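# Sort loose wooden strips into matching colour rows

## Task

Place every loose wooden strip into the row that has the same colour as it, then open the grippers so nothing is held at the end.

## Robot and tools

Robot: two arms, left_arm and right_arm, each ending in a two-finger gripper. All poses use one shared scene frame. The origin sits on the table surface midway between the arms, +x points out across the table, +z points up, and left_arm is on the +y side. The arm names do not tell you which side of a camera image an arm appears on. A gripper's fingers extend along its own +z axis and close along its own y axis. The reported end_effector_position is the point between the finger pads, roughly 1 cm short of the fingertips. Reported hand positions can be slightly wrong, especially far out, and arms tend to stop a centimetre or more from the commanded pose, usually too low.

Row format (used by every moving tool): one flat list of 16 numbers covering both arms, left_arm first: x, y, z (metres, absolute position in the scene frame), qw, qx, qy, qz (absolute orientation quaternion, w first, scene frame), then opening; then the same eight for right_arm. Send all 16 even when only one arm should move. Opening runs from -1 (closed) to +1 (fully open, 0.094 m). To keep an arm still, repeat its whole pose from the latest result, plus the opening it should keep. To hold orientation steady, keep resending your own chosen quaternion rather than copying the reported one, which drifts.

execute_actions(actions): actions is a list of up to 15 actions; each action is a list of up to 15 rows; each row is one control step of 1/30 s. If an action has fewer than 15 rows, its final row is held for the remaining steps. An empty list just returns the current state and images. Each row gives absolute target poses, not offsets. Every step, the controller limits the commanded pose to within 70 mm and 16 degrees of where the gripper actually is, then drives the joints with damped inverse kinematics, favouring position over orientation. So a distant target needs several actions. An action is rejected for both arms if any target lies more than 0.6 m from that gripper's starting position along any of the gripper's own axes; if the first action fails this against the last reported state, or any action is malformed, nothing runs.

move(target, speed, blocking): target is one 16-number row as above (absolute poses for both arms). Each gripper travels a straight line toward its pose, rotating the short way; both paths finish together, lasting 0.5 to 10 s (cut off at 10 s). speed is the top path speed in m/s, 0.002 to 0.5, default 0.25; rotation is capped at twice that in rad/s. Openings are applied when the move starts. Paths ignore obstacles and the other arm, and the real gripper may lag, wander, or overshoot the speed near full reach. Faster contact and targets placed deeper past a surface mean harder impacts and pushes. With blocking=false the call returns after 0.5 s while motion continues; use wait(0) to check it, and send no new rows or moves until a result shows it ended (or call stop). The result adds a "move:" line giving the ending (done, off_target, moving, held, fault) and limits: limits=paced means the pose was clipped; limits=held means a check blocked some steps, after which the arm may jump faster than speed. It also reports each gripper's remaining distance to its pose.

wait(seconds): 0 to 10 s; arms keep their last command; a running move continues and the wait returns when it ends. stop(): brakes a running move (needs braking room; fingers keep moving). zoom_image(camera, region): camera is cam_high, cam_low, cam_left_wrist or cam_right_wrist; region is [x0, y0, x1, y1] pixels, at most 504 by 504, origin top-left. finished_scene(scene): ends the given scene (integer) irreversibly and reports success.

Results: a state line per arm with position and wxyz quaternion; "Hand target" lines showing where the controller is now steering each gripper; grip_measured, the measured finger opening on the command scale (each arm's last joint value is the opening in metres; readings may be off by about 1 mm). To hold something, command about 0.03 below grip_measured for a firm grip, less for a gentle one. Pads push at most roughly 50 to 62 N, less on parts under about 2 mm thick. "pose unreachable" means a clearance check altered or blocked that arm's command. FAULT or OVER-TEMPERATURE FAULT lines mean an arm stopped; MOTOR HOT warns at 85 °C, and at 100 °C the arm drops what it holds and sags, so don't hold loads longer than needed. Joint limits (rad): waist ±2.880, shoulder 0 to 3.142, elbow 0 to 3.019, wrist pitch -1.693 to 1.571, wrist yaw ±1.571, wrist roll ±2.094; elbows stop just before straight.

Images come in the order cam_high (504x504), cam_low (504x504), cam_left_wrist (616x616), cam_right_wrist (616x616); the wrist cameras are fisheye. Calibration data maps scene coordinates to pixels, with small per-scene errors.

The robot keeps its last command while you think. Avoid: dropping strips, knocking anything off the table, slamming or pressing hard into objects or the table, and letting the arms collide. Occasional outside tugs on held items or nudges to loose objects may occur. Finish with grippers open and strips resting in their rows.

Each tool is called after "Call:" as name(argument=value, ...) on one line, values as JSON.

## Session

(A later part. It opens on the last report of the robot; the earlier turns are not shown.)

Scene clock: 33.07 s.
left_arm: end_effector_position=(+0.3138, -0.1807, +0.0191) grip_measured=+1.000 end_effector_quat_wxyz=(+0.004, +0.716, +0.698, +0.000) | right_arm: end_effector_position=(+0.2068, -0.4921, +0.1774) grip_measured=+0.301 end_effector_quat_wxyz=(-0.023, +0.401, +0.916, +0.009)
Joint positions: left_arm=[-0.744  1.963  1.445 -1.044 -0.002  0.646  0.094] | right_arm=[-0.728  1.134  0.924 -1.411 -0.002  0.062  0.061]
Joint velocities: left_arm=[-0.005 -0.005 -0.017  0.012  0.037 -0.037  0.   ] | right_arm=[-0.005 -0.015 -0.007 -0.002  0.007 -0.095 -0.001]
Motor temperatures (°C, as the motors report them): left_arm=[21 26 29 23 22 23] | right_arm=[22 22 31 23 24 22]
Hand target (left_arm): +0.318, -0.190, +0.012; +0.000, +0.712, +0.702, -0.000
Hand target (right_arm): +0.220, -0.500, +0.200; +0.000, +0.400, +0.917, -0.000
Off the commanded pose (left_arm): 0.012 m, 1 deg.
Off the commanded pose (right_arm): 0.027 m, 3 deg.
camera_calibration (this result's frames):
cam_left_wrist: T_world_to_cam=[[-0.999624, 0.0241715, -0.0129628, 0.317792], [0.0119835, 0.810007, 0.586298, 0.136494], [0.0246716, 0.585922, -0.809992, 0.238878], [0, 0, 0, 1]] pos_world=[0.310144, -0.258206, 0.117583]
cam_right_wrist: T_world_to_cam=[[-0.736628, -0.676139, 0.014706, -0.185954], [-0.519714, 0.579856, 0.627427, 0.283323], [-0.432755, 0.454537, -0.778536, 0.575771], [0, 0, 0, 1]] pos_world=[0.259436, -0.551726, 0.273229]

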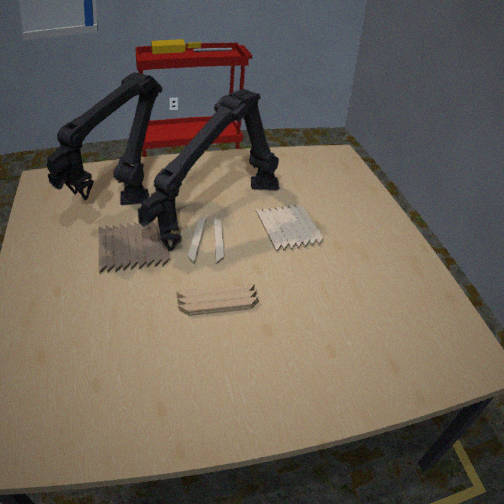

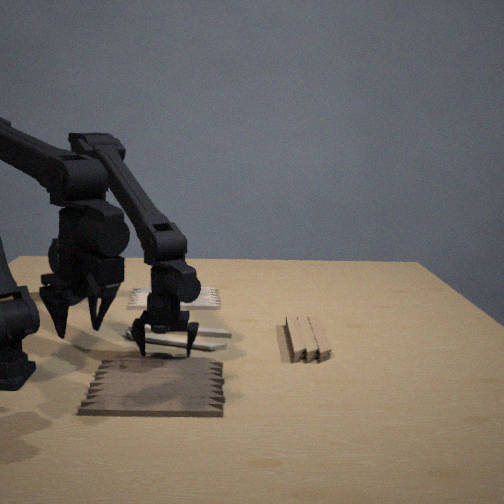

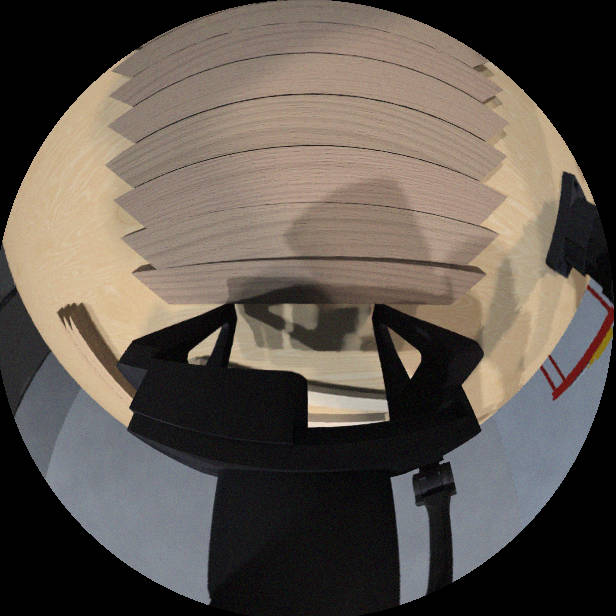

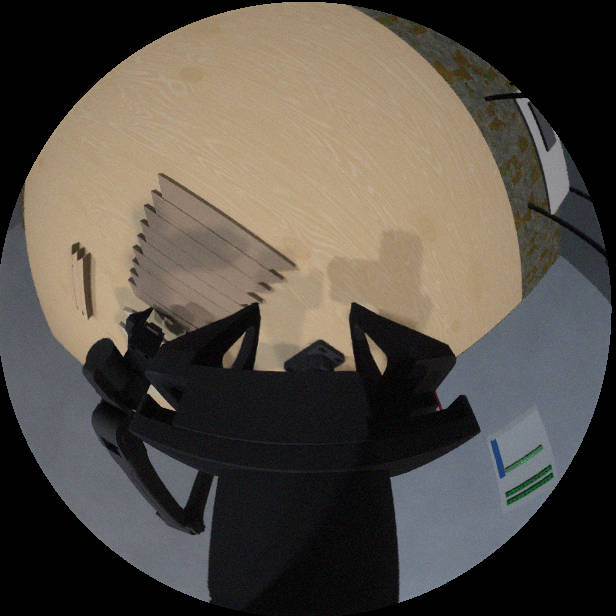

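Call:
execute_actions(actions=[[[0.316,-0.194,0.012,0,0.702,0.712,0,1,0.22,-0.5,0.2,0,0.4,0.917,0,0.3]],[[0.316,-0.165,0.07,0,0.68,0.733,0,1,0.22,-0.5,0.2,0,0.4,0.917,0,0.3]]])

Call:
move(target=[0.338,0.005,0.05,0,0.08,0.997,0,0.3,0.33,-0.3,0.12,0,0.17,0.985,0,0.3], speed=0.5)

Call:
execute_actions(actions=[[[0.338,0.005,0.018,0,0.08,0.997,0,0.3,0.35,-0.27,0.1,0,0.17,0.985,0,0.3]],[[0.338,0.005,0.001,0,0.08,0.997,0,0.3,0.35,-0.27,0.1,0,0.17,0.985,0,0.3]],[[0.338,0.005,0.001,0,0.08,0.997,0,-0.52,0.35,-0.27,0.1,0,0.17,0.985,0,0.3]],[[0.338,0.005,0.001,0,0.08,0.997,0,-0.52,0.35,-0.27,0.1,0,0.17,0.985,0,0.3]],[[0.338,0.01,0.035,0,0.08,0.997,0,-0.52,0.35,-0.25,0.1,0,0.17,0.985,0,0.3]]])

Call:
move(target=[0.313,0.152,0.028,0,-0.012,1,0,-0.52,0.386,-0.09,0.055,0,0.17,0.985,0,0.3], speed=0.2)

Scene clock: 43.23 s.
left_arm: end_effector_position=(+0.3119, -0.1620, +0.0688) grip_measured=+1.000 end_effector_quat_wxyz=(+0.001, +0.687, +0.727, +0.001) | right_arm: end_effector_position=(+0.2068, -0.4921, +0.1774) grip_measured=+0.301 end_effector_quat_wxyz=(-0.023, +0.401, +0.916, +0.009)
Joint positions: left_arm=[-0.726  1.871  1.446 -1.145 -0.002  0.581  0.094] | right_arm=[-0.728  1.134  0.924 -1.411 -0.002  0.062  0.061]
Joint velocities: left_arm=[ 0.005 -0.015 -0.022 -0.007 -0.051 -0.095  0.   ] | right_arm=[-0.005  0.015 -0.007 -0.012  0.037 -0.037  0.001]
Motor temperatures (°C, as the motors report them): left_arm=[21 26 30 23 22 23] | right_arm=[22 22 32 23 24 22]
Hand target (left_arm): +0.316, -0.165, +0.070; +0.000, +0.680, +0.733, +0.000
Hand target (right_arm): +0.220, -0.500, +0.200; +0.000, +0.400, +0.917, -0.000
Off the commanded pose (left_arm): 0.005 m, 1 deg.
Off the commanded pose (right_arm): 0.027 m, 3 deg.
camera_calibration (this result's frames):
cam_left_wrist: T_world_to_cam=[[-0.998294, -0.0577455, -0.00862321, 0.302163], [-0.0516734, 0.805079, 0.590913, 0.11096], [-0.0271802, 0.59035, -0.806689, 0.284854], [0, 0, 0, 1]] pos_world=[0.315124, -0.240047, 0.166826]
cam_right_wrist: T_world_to_cam=[[-0.736628, -0.676139, 0.014706, -0.185954], [-0.519714, 0.579856, 0.627427, 0.283323], [-0.432755, 0.454537, -0.778536, 0.575771], [0, 0, 0, 1]] pos_world=[0.259436, -0.551726, 0.273229]

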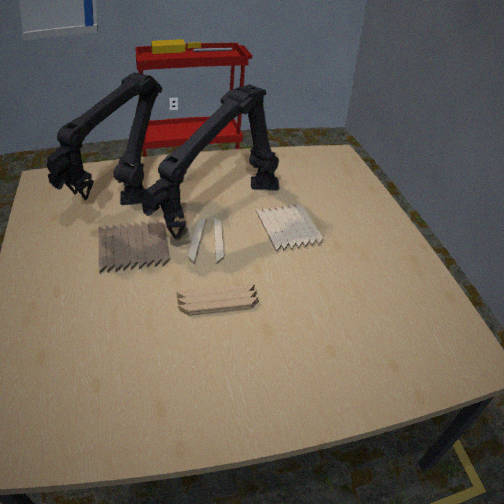

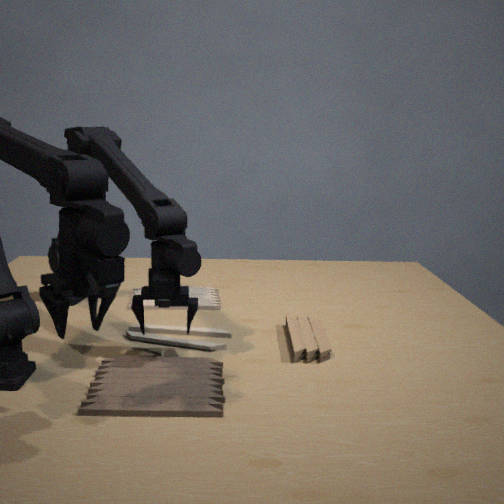

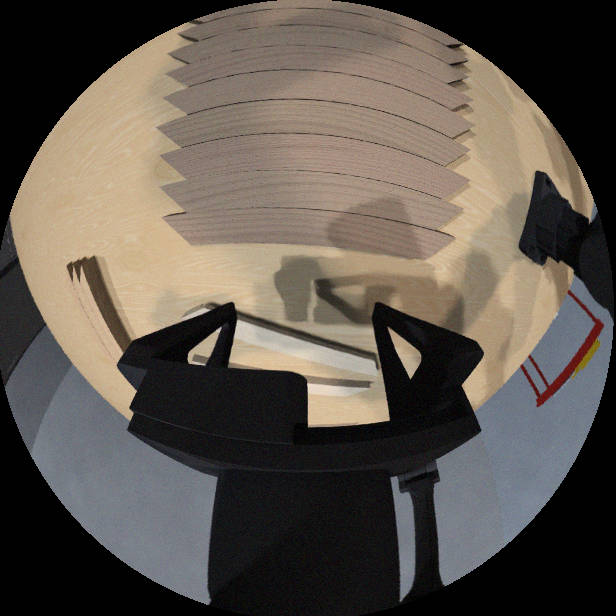

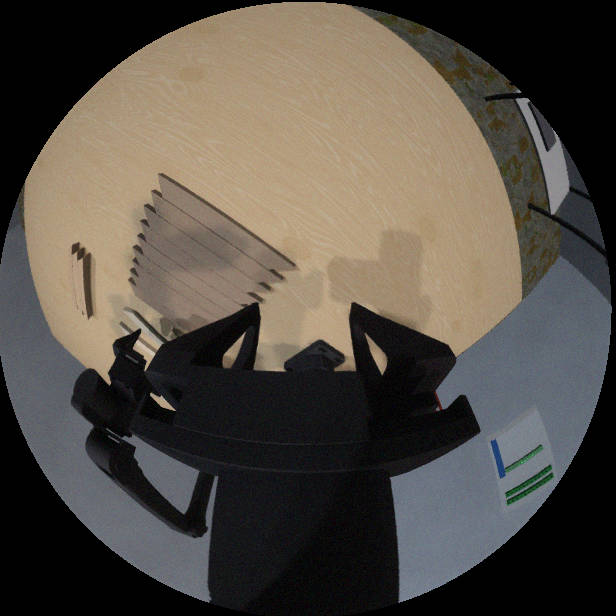

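Scene clock: 45.27 s.
left_arm: end_effector_position=(+0.3371, +0.0051, +0.0459) grip_measured=+0.302 end_effector_quat_wxyz=(-0.007, +0.088, +0.996, +0.003) | right_arm: end_effector_position=(+0.3110, -0.3006, +0.1097) grip_measured=+0.301 end_effector_quat_wxyz=(-0.024, +0.167, +0.986, -0.004)
Joint positions: left_arm=[-0.452  1.672  1.094 -1.008  0.002 -0.482  0.061] | right_arm=[ 0.021  1.266  0.843 -1.195  0.001  0.321  0.061]
Joint velocities: left_arm=[-0.015  0.015 -0.007 -0.012  0.022 -0.081 -0.001] | right_arm=[-0.015 -0.005  0.002 -0.017  0.022 -0.007 -0.001]
Motor temperatures (°C, as the motors report them): left_arm=[21 26 30 23 22 23] | right_arm=[22 22 31 23 24 22]
Hand target (left_arm): +0.338, +0.004, +0.050; +0.001, +0.080, +0.997, -0.001
Hand target (right_arm): +0.327, -0.300, +0.120; -0.001, +0.170, +0.985, -0.002
Off the commanded pose (left_arm): 0.004 m, 1 deg.
Off the commanded pose (right_arm): 0.022 m, 3 deg.
move: off_target (right_arm)
camera_calibration (this result's frames):
cam_left_wrist: T_world_to_cam=[[-0.174391, -0.984605, -0.0118895, 0.063872], [-0.78723, 0.132159, 0.602331, 0.24217], [-0.591487, 0.114401, -0.798158, 0.360662], [0, 0, 0, 1]] pos_world=[0.415109, -0.0103762, 0.142758]
cam_right_wrist: T_world_to_cam=[[-0.332202, -0.942741, 0.0296857, -0.186313], [-0.731031, 0.277232, 0.623487, 0.244067], [-0.596017, 0.185422, -0.78127, 0.451315], [0, 0, 0, 1]] pos_world=[0.385518, -0.326992, 0.205957]

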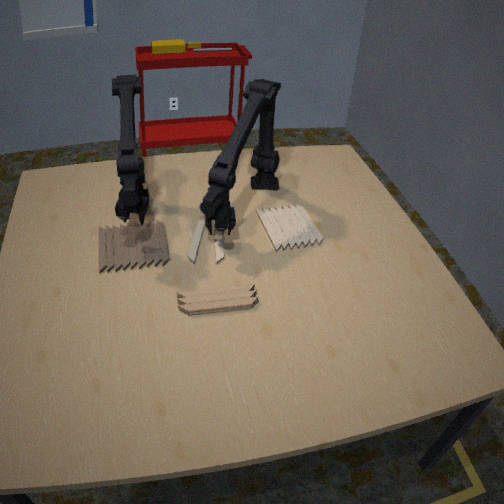

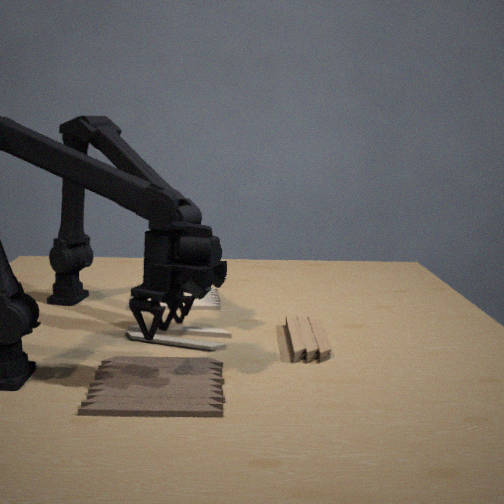

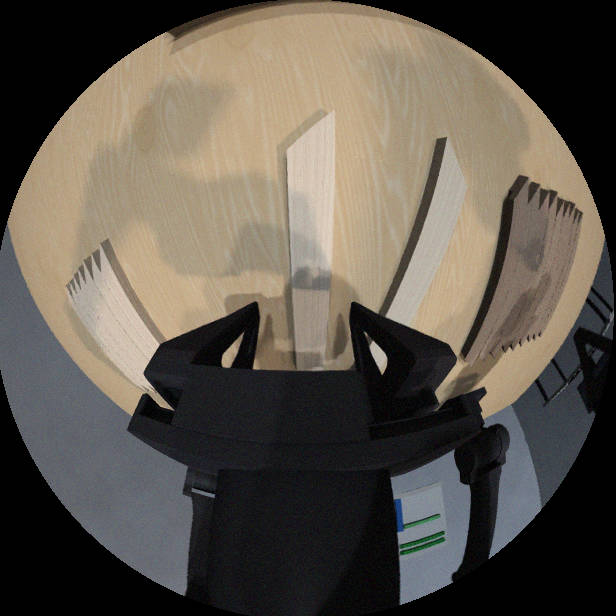

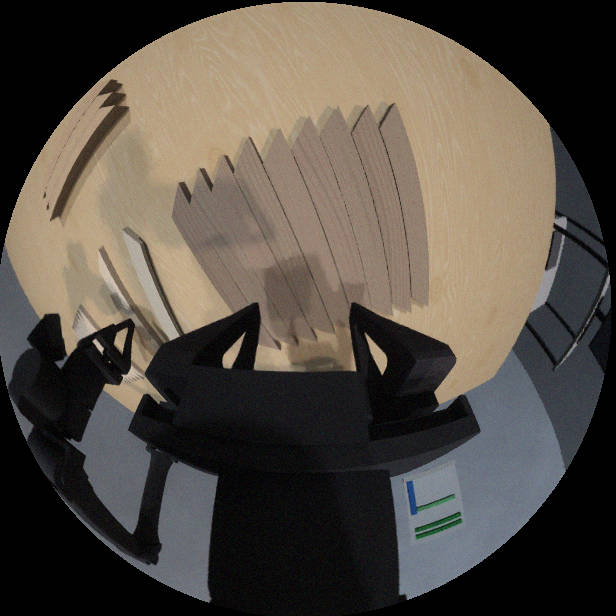

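Scene clock: 47.77 s.
left_arm: end_effector_position=(+0.3289, +0.0125, +0.0242) grip_measured=-0.430 end_effector_quat_wxyz=(-0.009, +0.086, +0.996, +0.005) | right_arm: end_effector_position=(+0.3241, -0.2547, +0.0825) grip_measured=+0.301 end_effector_quat_wxyz=(-0.033, +0.166, +0.986, -0.009)
Joint positions: left_arm=[-0.451  1.685  1.042 -0.95   0.001 -0.485  0.027] | right_arm=[ 0.162  1.36   0.848 -1.126 -0.001  0.46   0.061]
Joint velocities: left_arm=[-0.015 -0.015 -0.012 -0.012  0.095 -0.022 -0.001] | right_arm=[-0.005  0.015 -0.012 -0.007  0.007 -0.081 -0.   ]
Motor temperatures (°C, as the motors report them): left_arm=[21 26 29 23 22 23] | right_arm=[22 22 31 23 24 22]
Hand target (left_arm): +0.338, +0.010, +0.035; +0.000, +0.080, +0.997, -0.000
Hand target (right_arm): +0.349, -0.250, +0.100; +0.000, +0.170, +0.985, -0.000
Off the commanded pose (left_arm): 0.014 m, 1 deg.
Off the commanded pose (right_arm): 0.032 m, 4 deg.
camera_calibration (this result's frames):
cam_left_wrist: T_world_to_cam=[[-0.17034, -0.985256, -0.0159708, 0.0682654], [-0.785108, 0.125906, 0.606427, 0.247091], [-0.595475, 0.115838, -0.794979, 0.338899], [0, 0, 0, 1]] pos_world=[0.407427, -0.00310866, 0.120665]
cam_right_wrist: T_world_to_cam=[[-0.329216, -0.943273, 0.0430396, -0.140077], [-0.719254, 0.280041, 0.635807, 0.253843], [-0.611792, 0.178362, -0.770647, 0.431802], [0, 0, 0, 1]] pos_world=[0.400635, -0.280234, 0.177401]

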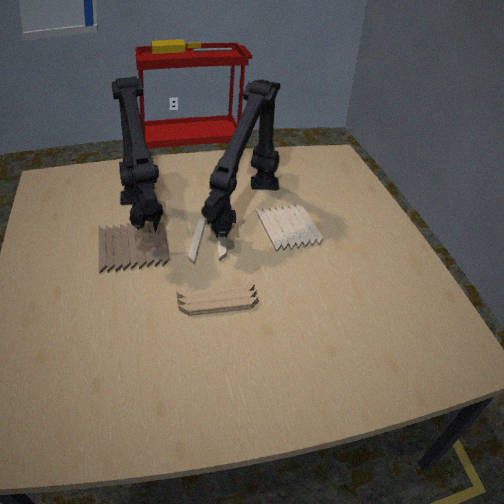

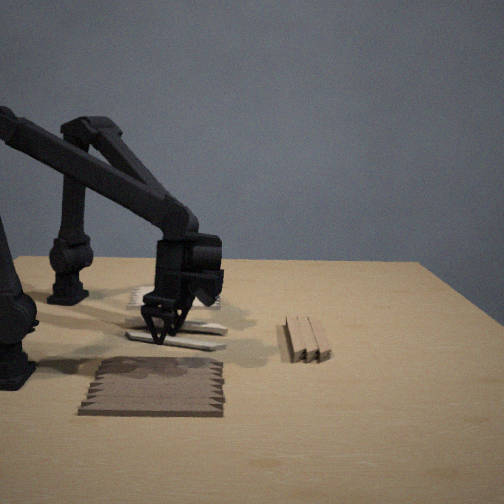

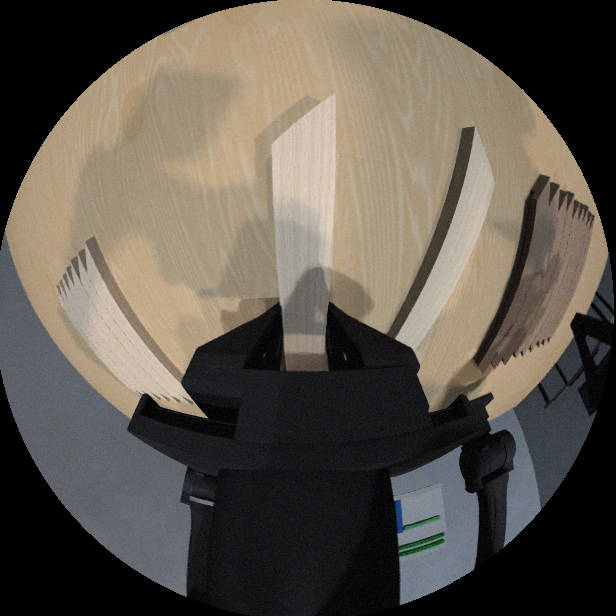

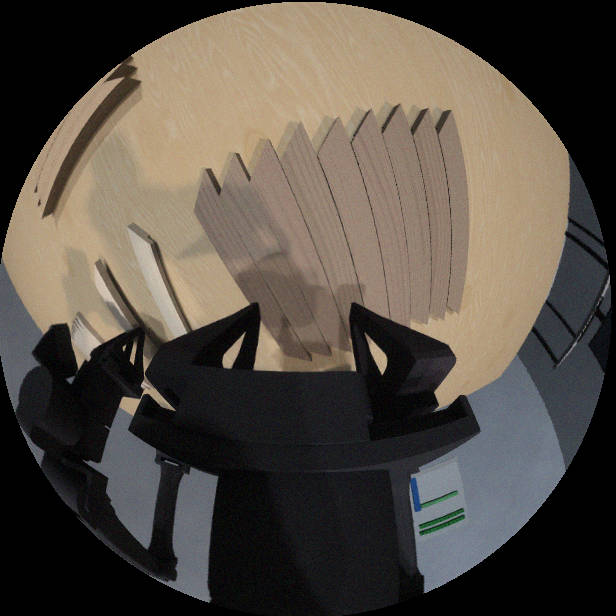

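Scene clock: 49.17 s.
left_arm: end_effector_position=(+0.3110, +0.1527, +0.0244) grip_measured=-0.430 end_effector_quat_wxyz=(-0.008, -0.021, +1.000, +0.003) | right_arm: end_effector_position=(+0.3645, -0.1023, +0.0417) grip_measured=+0.301 end_effector_quat_wxyz=(-0.021, +0.165, +0.986, -0.017)
Joint positions: left_arm=[-0.16   1.486  0.795 -0.897 -0.    -0.408  0.027] | right_arm=[ 0.526  1.626  1.02  -1.018  0.     0.821  0.061]
Joint velocities: left_arm=[ 0.005  0.005 -0.012 -0.012 -0.007 -0.051 -0.001] | right_arm=[ 0.005 -0.005  0.002  0.007 -0.051  0.022  0.   ]
Motor temperatures (°C, as the motors report them): left_arm=[21 26 29 23 22 23] | right_arm=[22 22 31 23 24 22]
Hand target (left_arm): +0.314, +0.151, +0.028; +0.002, -0.012, +1.000, -0.001
Hand target (right_arm): +0.384, -0.091, +0.055; +0.000, +0.170, +0.985, -0.001
Off the commanded pose (left_arm): 0.004 m, 1 deg.
Off the commanded pose (right_arm): 0.028 m, 3 deg.
move: off_target (right_arm)
camera_calibration (this result's frames):
cam_left_wrist: T_world_to_cam=[[0.0432312, -0.998974, -0.0135165, 0.138917], [-0.796617, -0.0426327, 0.602979, 0.244641], [-0.602936, -0.0153, -0.797643, 0.334559], [0, 0, 0, 1]] pos_world=[0.390598, 0.154323, 0.121223]
cam_right_wrist: T_world_to_cam=[[-0.326992, -0.943531, 0.0531588, 0.0175283], [-0.732835, 0.288686, 0.616128, 0.272781], [-0.596682, 0.162512, -0.78585, 0.391417], [0, 0, 0, 1]] pos_world=[0.439187, -0.12582, 0.138596]

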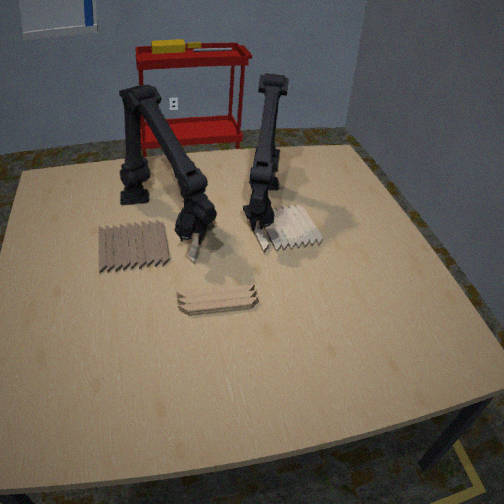

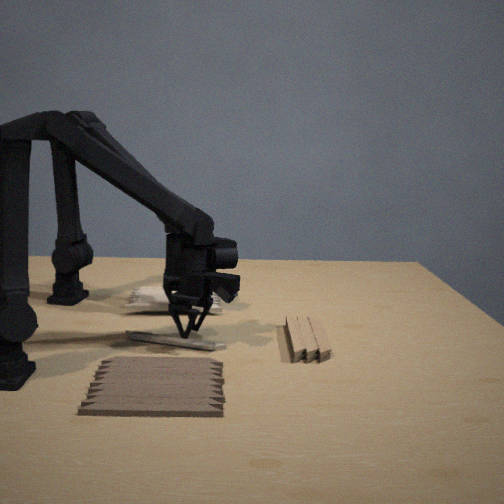

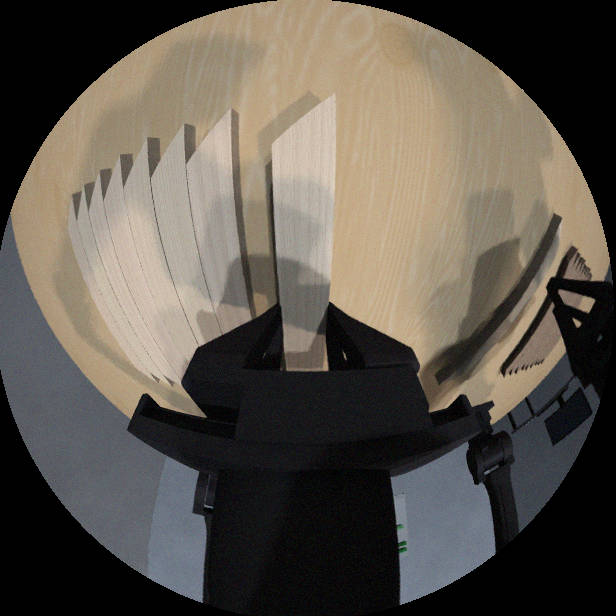

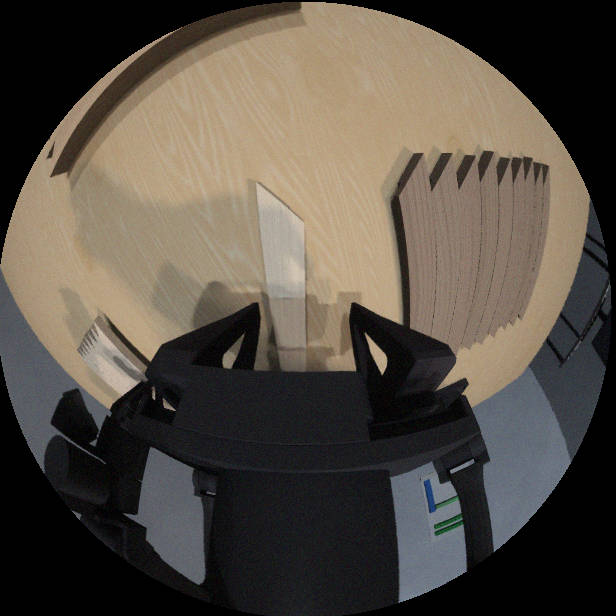

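Call:
move(target=[0.311,0.152,0.003,0,-0.012,1,0,-0.52,0.392,-0.08,0.045,0,0.17,0.985,0,0.3], speed=0.1)

Call:
move(target=[0.311,0.152,0.003,0,-0.012,1,0,-0.15,0.392,-0.08,0.018,0,0.17,0.985,0,0.3], speed=0.1)

Scene clock: 63.30 s.
left_arm: end_effector_position=(+0.3122, +0.1522, +0.0109) grip_measured=-0.430 end_effector_quat_wxyz=(+0.006, -0.020, +1.000, -0.002) | right_arm: end_effector_position=(+0.3722, -0.0965, +0.0334) grip_measured=+0.301 end_effector_quat_wxyz=(-0.021, +0.171, +0.985, -0.017)
Joint positions: left_arm=[-0.16   1.5    0.764 -0.822 -0.    -0.407  0.027] | right_arm=[ 0.529  1.661  1.039 -1.003  0.     0.836  0.061]
Joint velocities: left_arm=[-0.005 -0.005  0.002 -0.017 -0.051  0.066 -0.001] | right_arm=[-0.005  0.005  0.002  0.002 -0.037 -0.007  0.001]
Motor temperatures (°C, as the motors report them): left_arm=[21 26 29 23 22 23] | right_arm=[22 22 31 23 24 22]
Hand target (left_arm): +0.311, +0.152, +0.003; -0.000, -0.012, +1.000, +0.000
Hand target (right_arm): +0.391, -0.080, +0.045; -0.000, +0.170, +0.985, -0.000
Off the commanded pose (left_arm): 0.008 m, 1 deg.
Off the commanded pose (right_arm): 0.028 m, 3 deg.
move: off_target (right_arm)
camera_calibration (this result's frames):
cam_left_wrist: T_world_to_cam=[[0.0419177, -0.99912, -0.00167708, 0.138511], [-0.813122, -0.0350895, 0.581034, 0.258015], [-0.580582, -0.0229919, -0.813877, 0.31886], [0, 0, 0, 1]] pos_world=[0.389116, 0.154774, 0.10983]
cam_right_wrist: T_world_to_cam=[[-0.338109, -0.939557, 0.0539904, 0.0303726], [-0.729409, 0.297873, 0.61582, 0.281511], [-0.59468, 0.168833, -0.786035, 0.388378], [0, 0, 0, 1]] pos_world=[0.446567, -0.120889, 0.130279]

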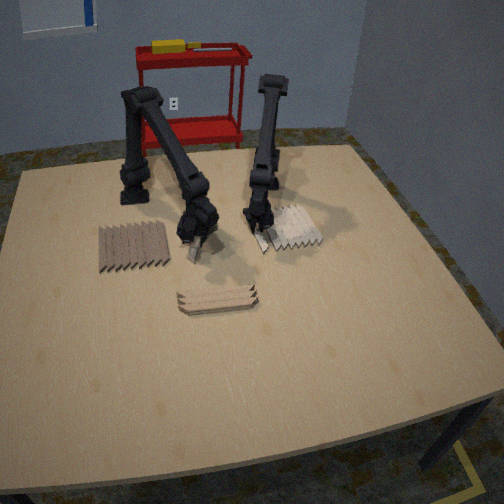

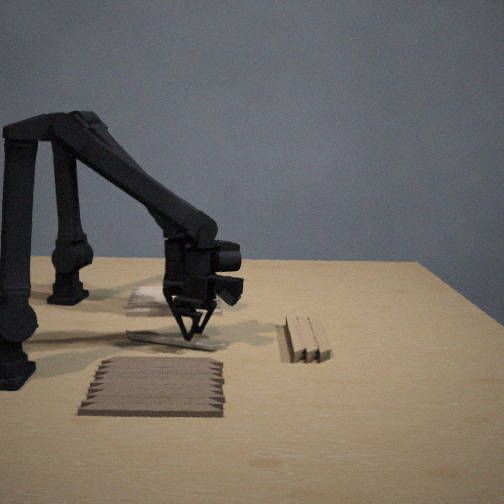

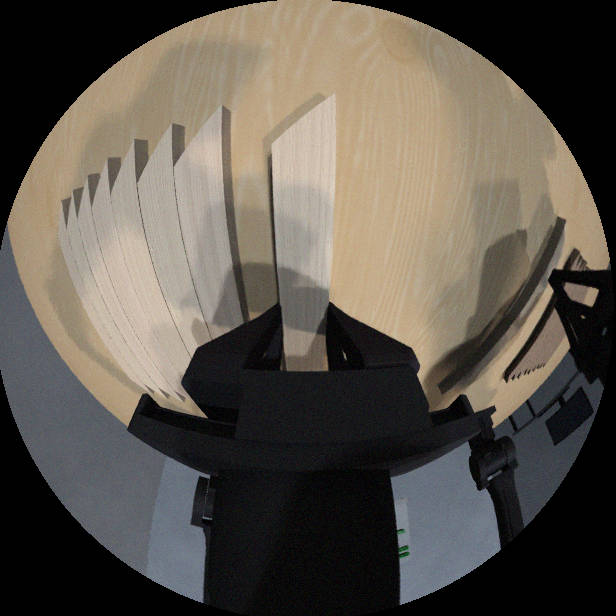

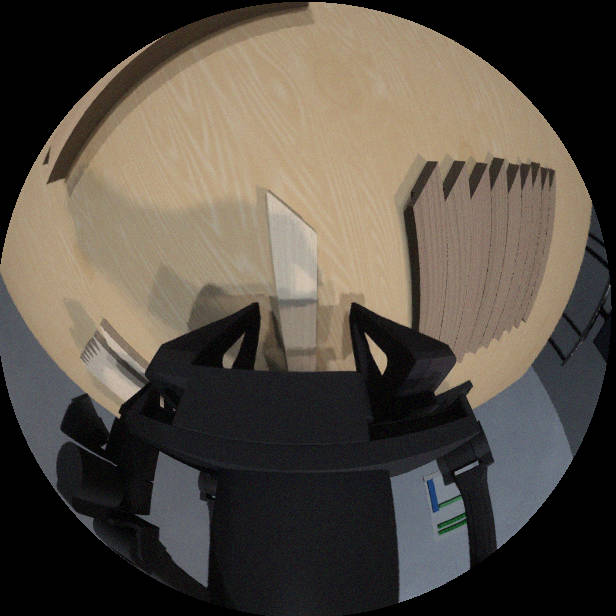

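Scene clock: 64.07 s.
left_arm: end_effector_position=(+0.3122, +0.1522, +0.0109) grip_measured=-0.152 end_effector_quat_wxyz=(+0.006, -0.020, +1.000, -0.002) | right_arm: end_effector_position=(+0.3832, -0.0906, +0.0138) grip_measured=+0.301 end_effector_quat_wxyz=(-0.011, +0.171, +0.985, -0.009)
Joint positions: left_arm=[-0.16   1.5    0.764 -0.822 -0.    -0.407  0.04 ] | right_arm=[ 0.529  1.708  1.039 -0.931  0.     0.837  0.061]
Joint velocities: left_arm=[-0.005 -0.005  0.002  0.012 -0.037 -0.051  0.001] | right_arm=[-0.015 -0.005 -0.022 -0.002 -0.051  0.007 -0.002]
Motor temperatures (°C, as the motors report them): left_arm=[21 26 29 23 22 23] | right_arm=[22 22 31 23 24 22]
Hand target (left_arm): +0.311, +0.152, +0.003; -0.000, -0.012, +1.000, -0.000
Hand target (right_arm): +0.392, -0.080, +0.018; +0.000, +0.170, +0.985, -0.000
Off the commanded pose (left_arm): 0.008 m, 1 deg.
Off the commanded pose (right_arm): 0.014 m, 2 deg.
move: off_target (right_arm)
camera_calibration (this result's frames):
cam_left_wrist: T_world_to_cam=[[0.0419177, -0.99912, -0.00167708, 0.138511], [-0.813122, -0.0350895, 0.581034, 0.258015], [-0.580582, -0.0229919, -0.813877, 0.31886], [0, 0, 0, 1]] pos_world=[0.389116, 0.154774, 0.10983]
cam_right_wrist: T_world_to_cam=[[-0.339446, -0.939953, 0.0355706, 0.0414769], [-0.742615, 0.291008, 0.603189, 0.304486], [-0.57732, 0.178335, -0.796805, 0.372898], [0, 0, 0, 1]] pos_world=[0.455477, -0.116122, 0.111989]

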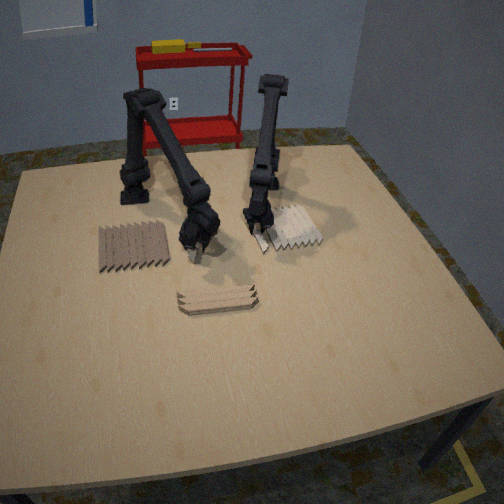

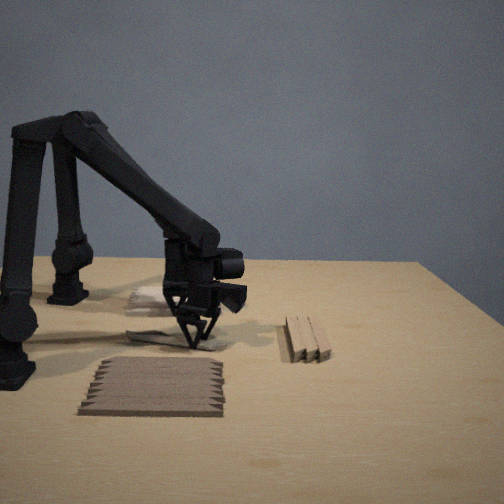

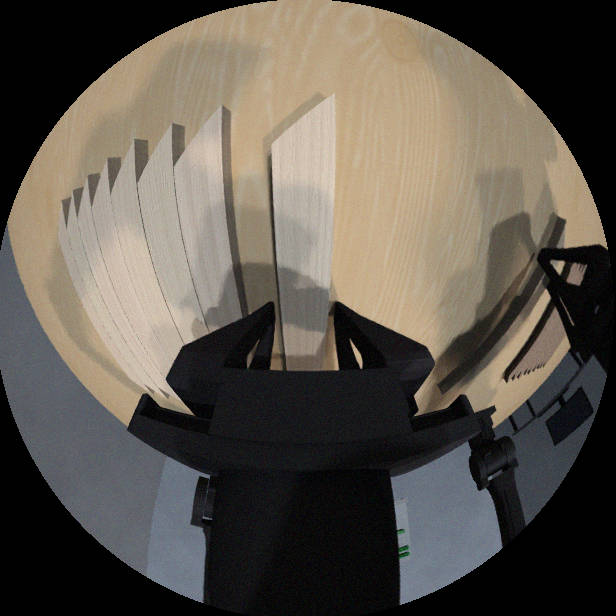

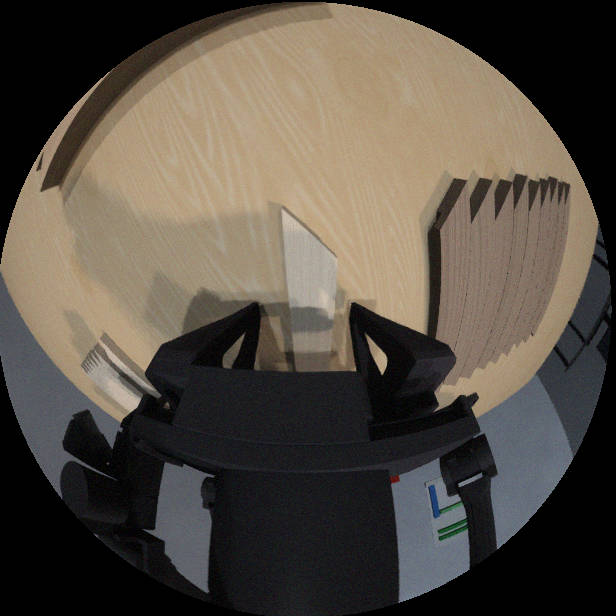

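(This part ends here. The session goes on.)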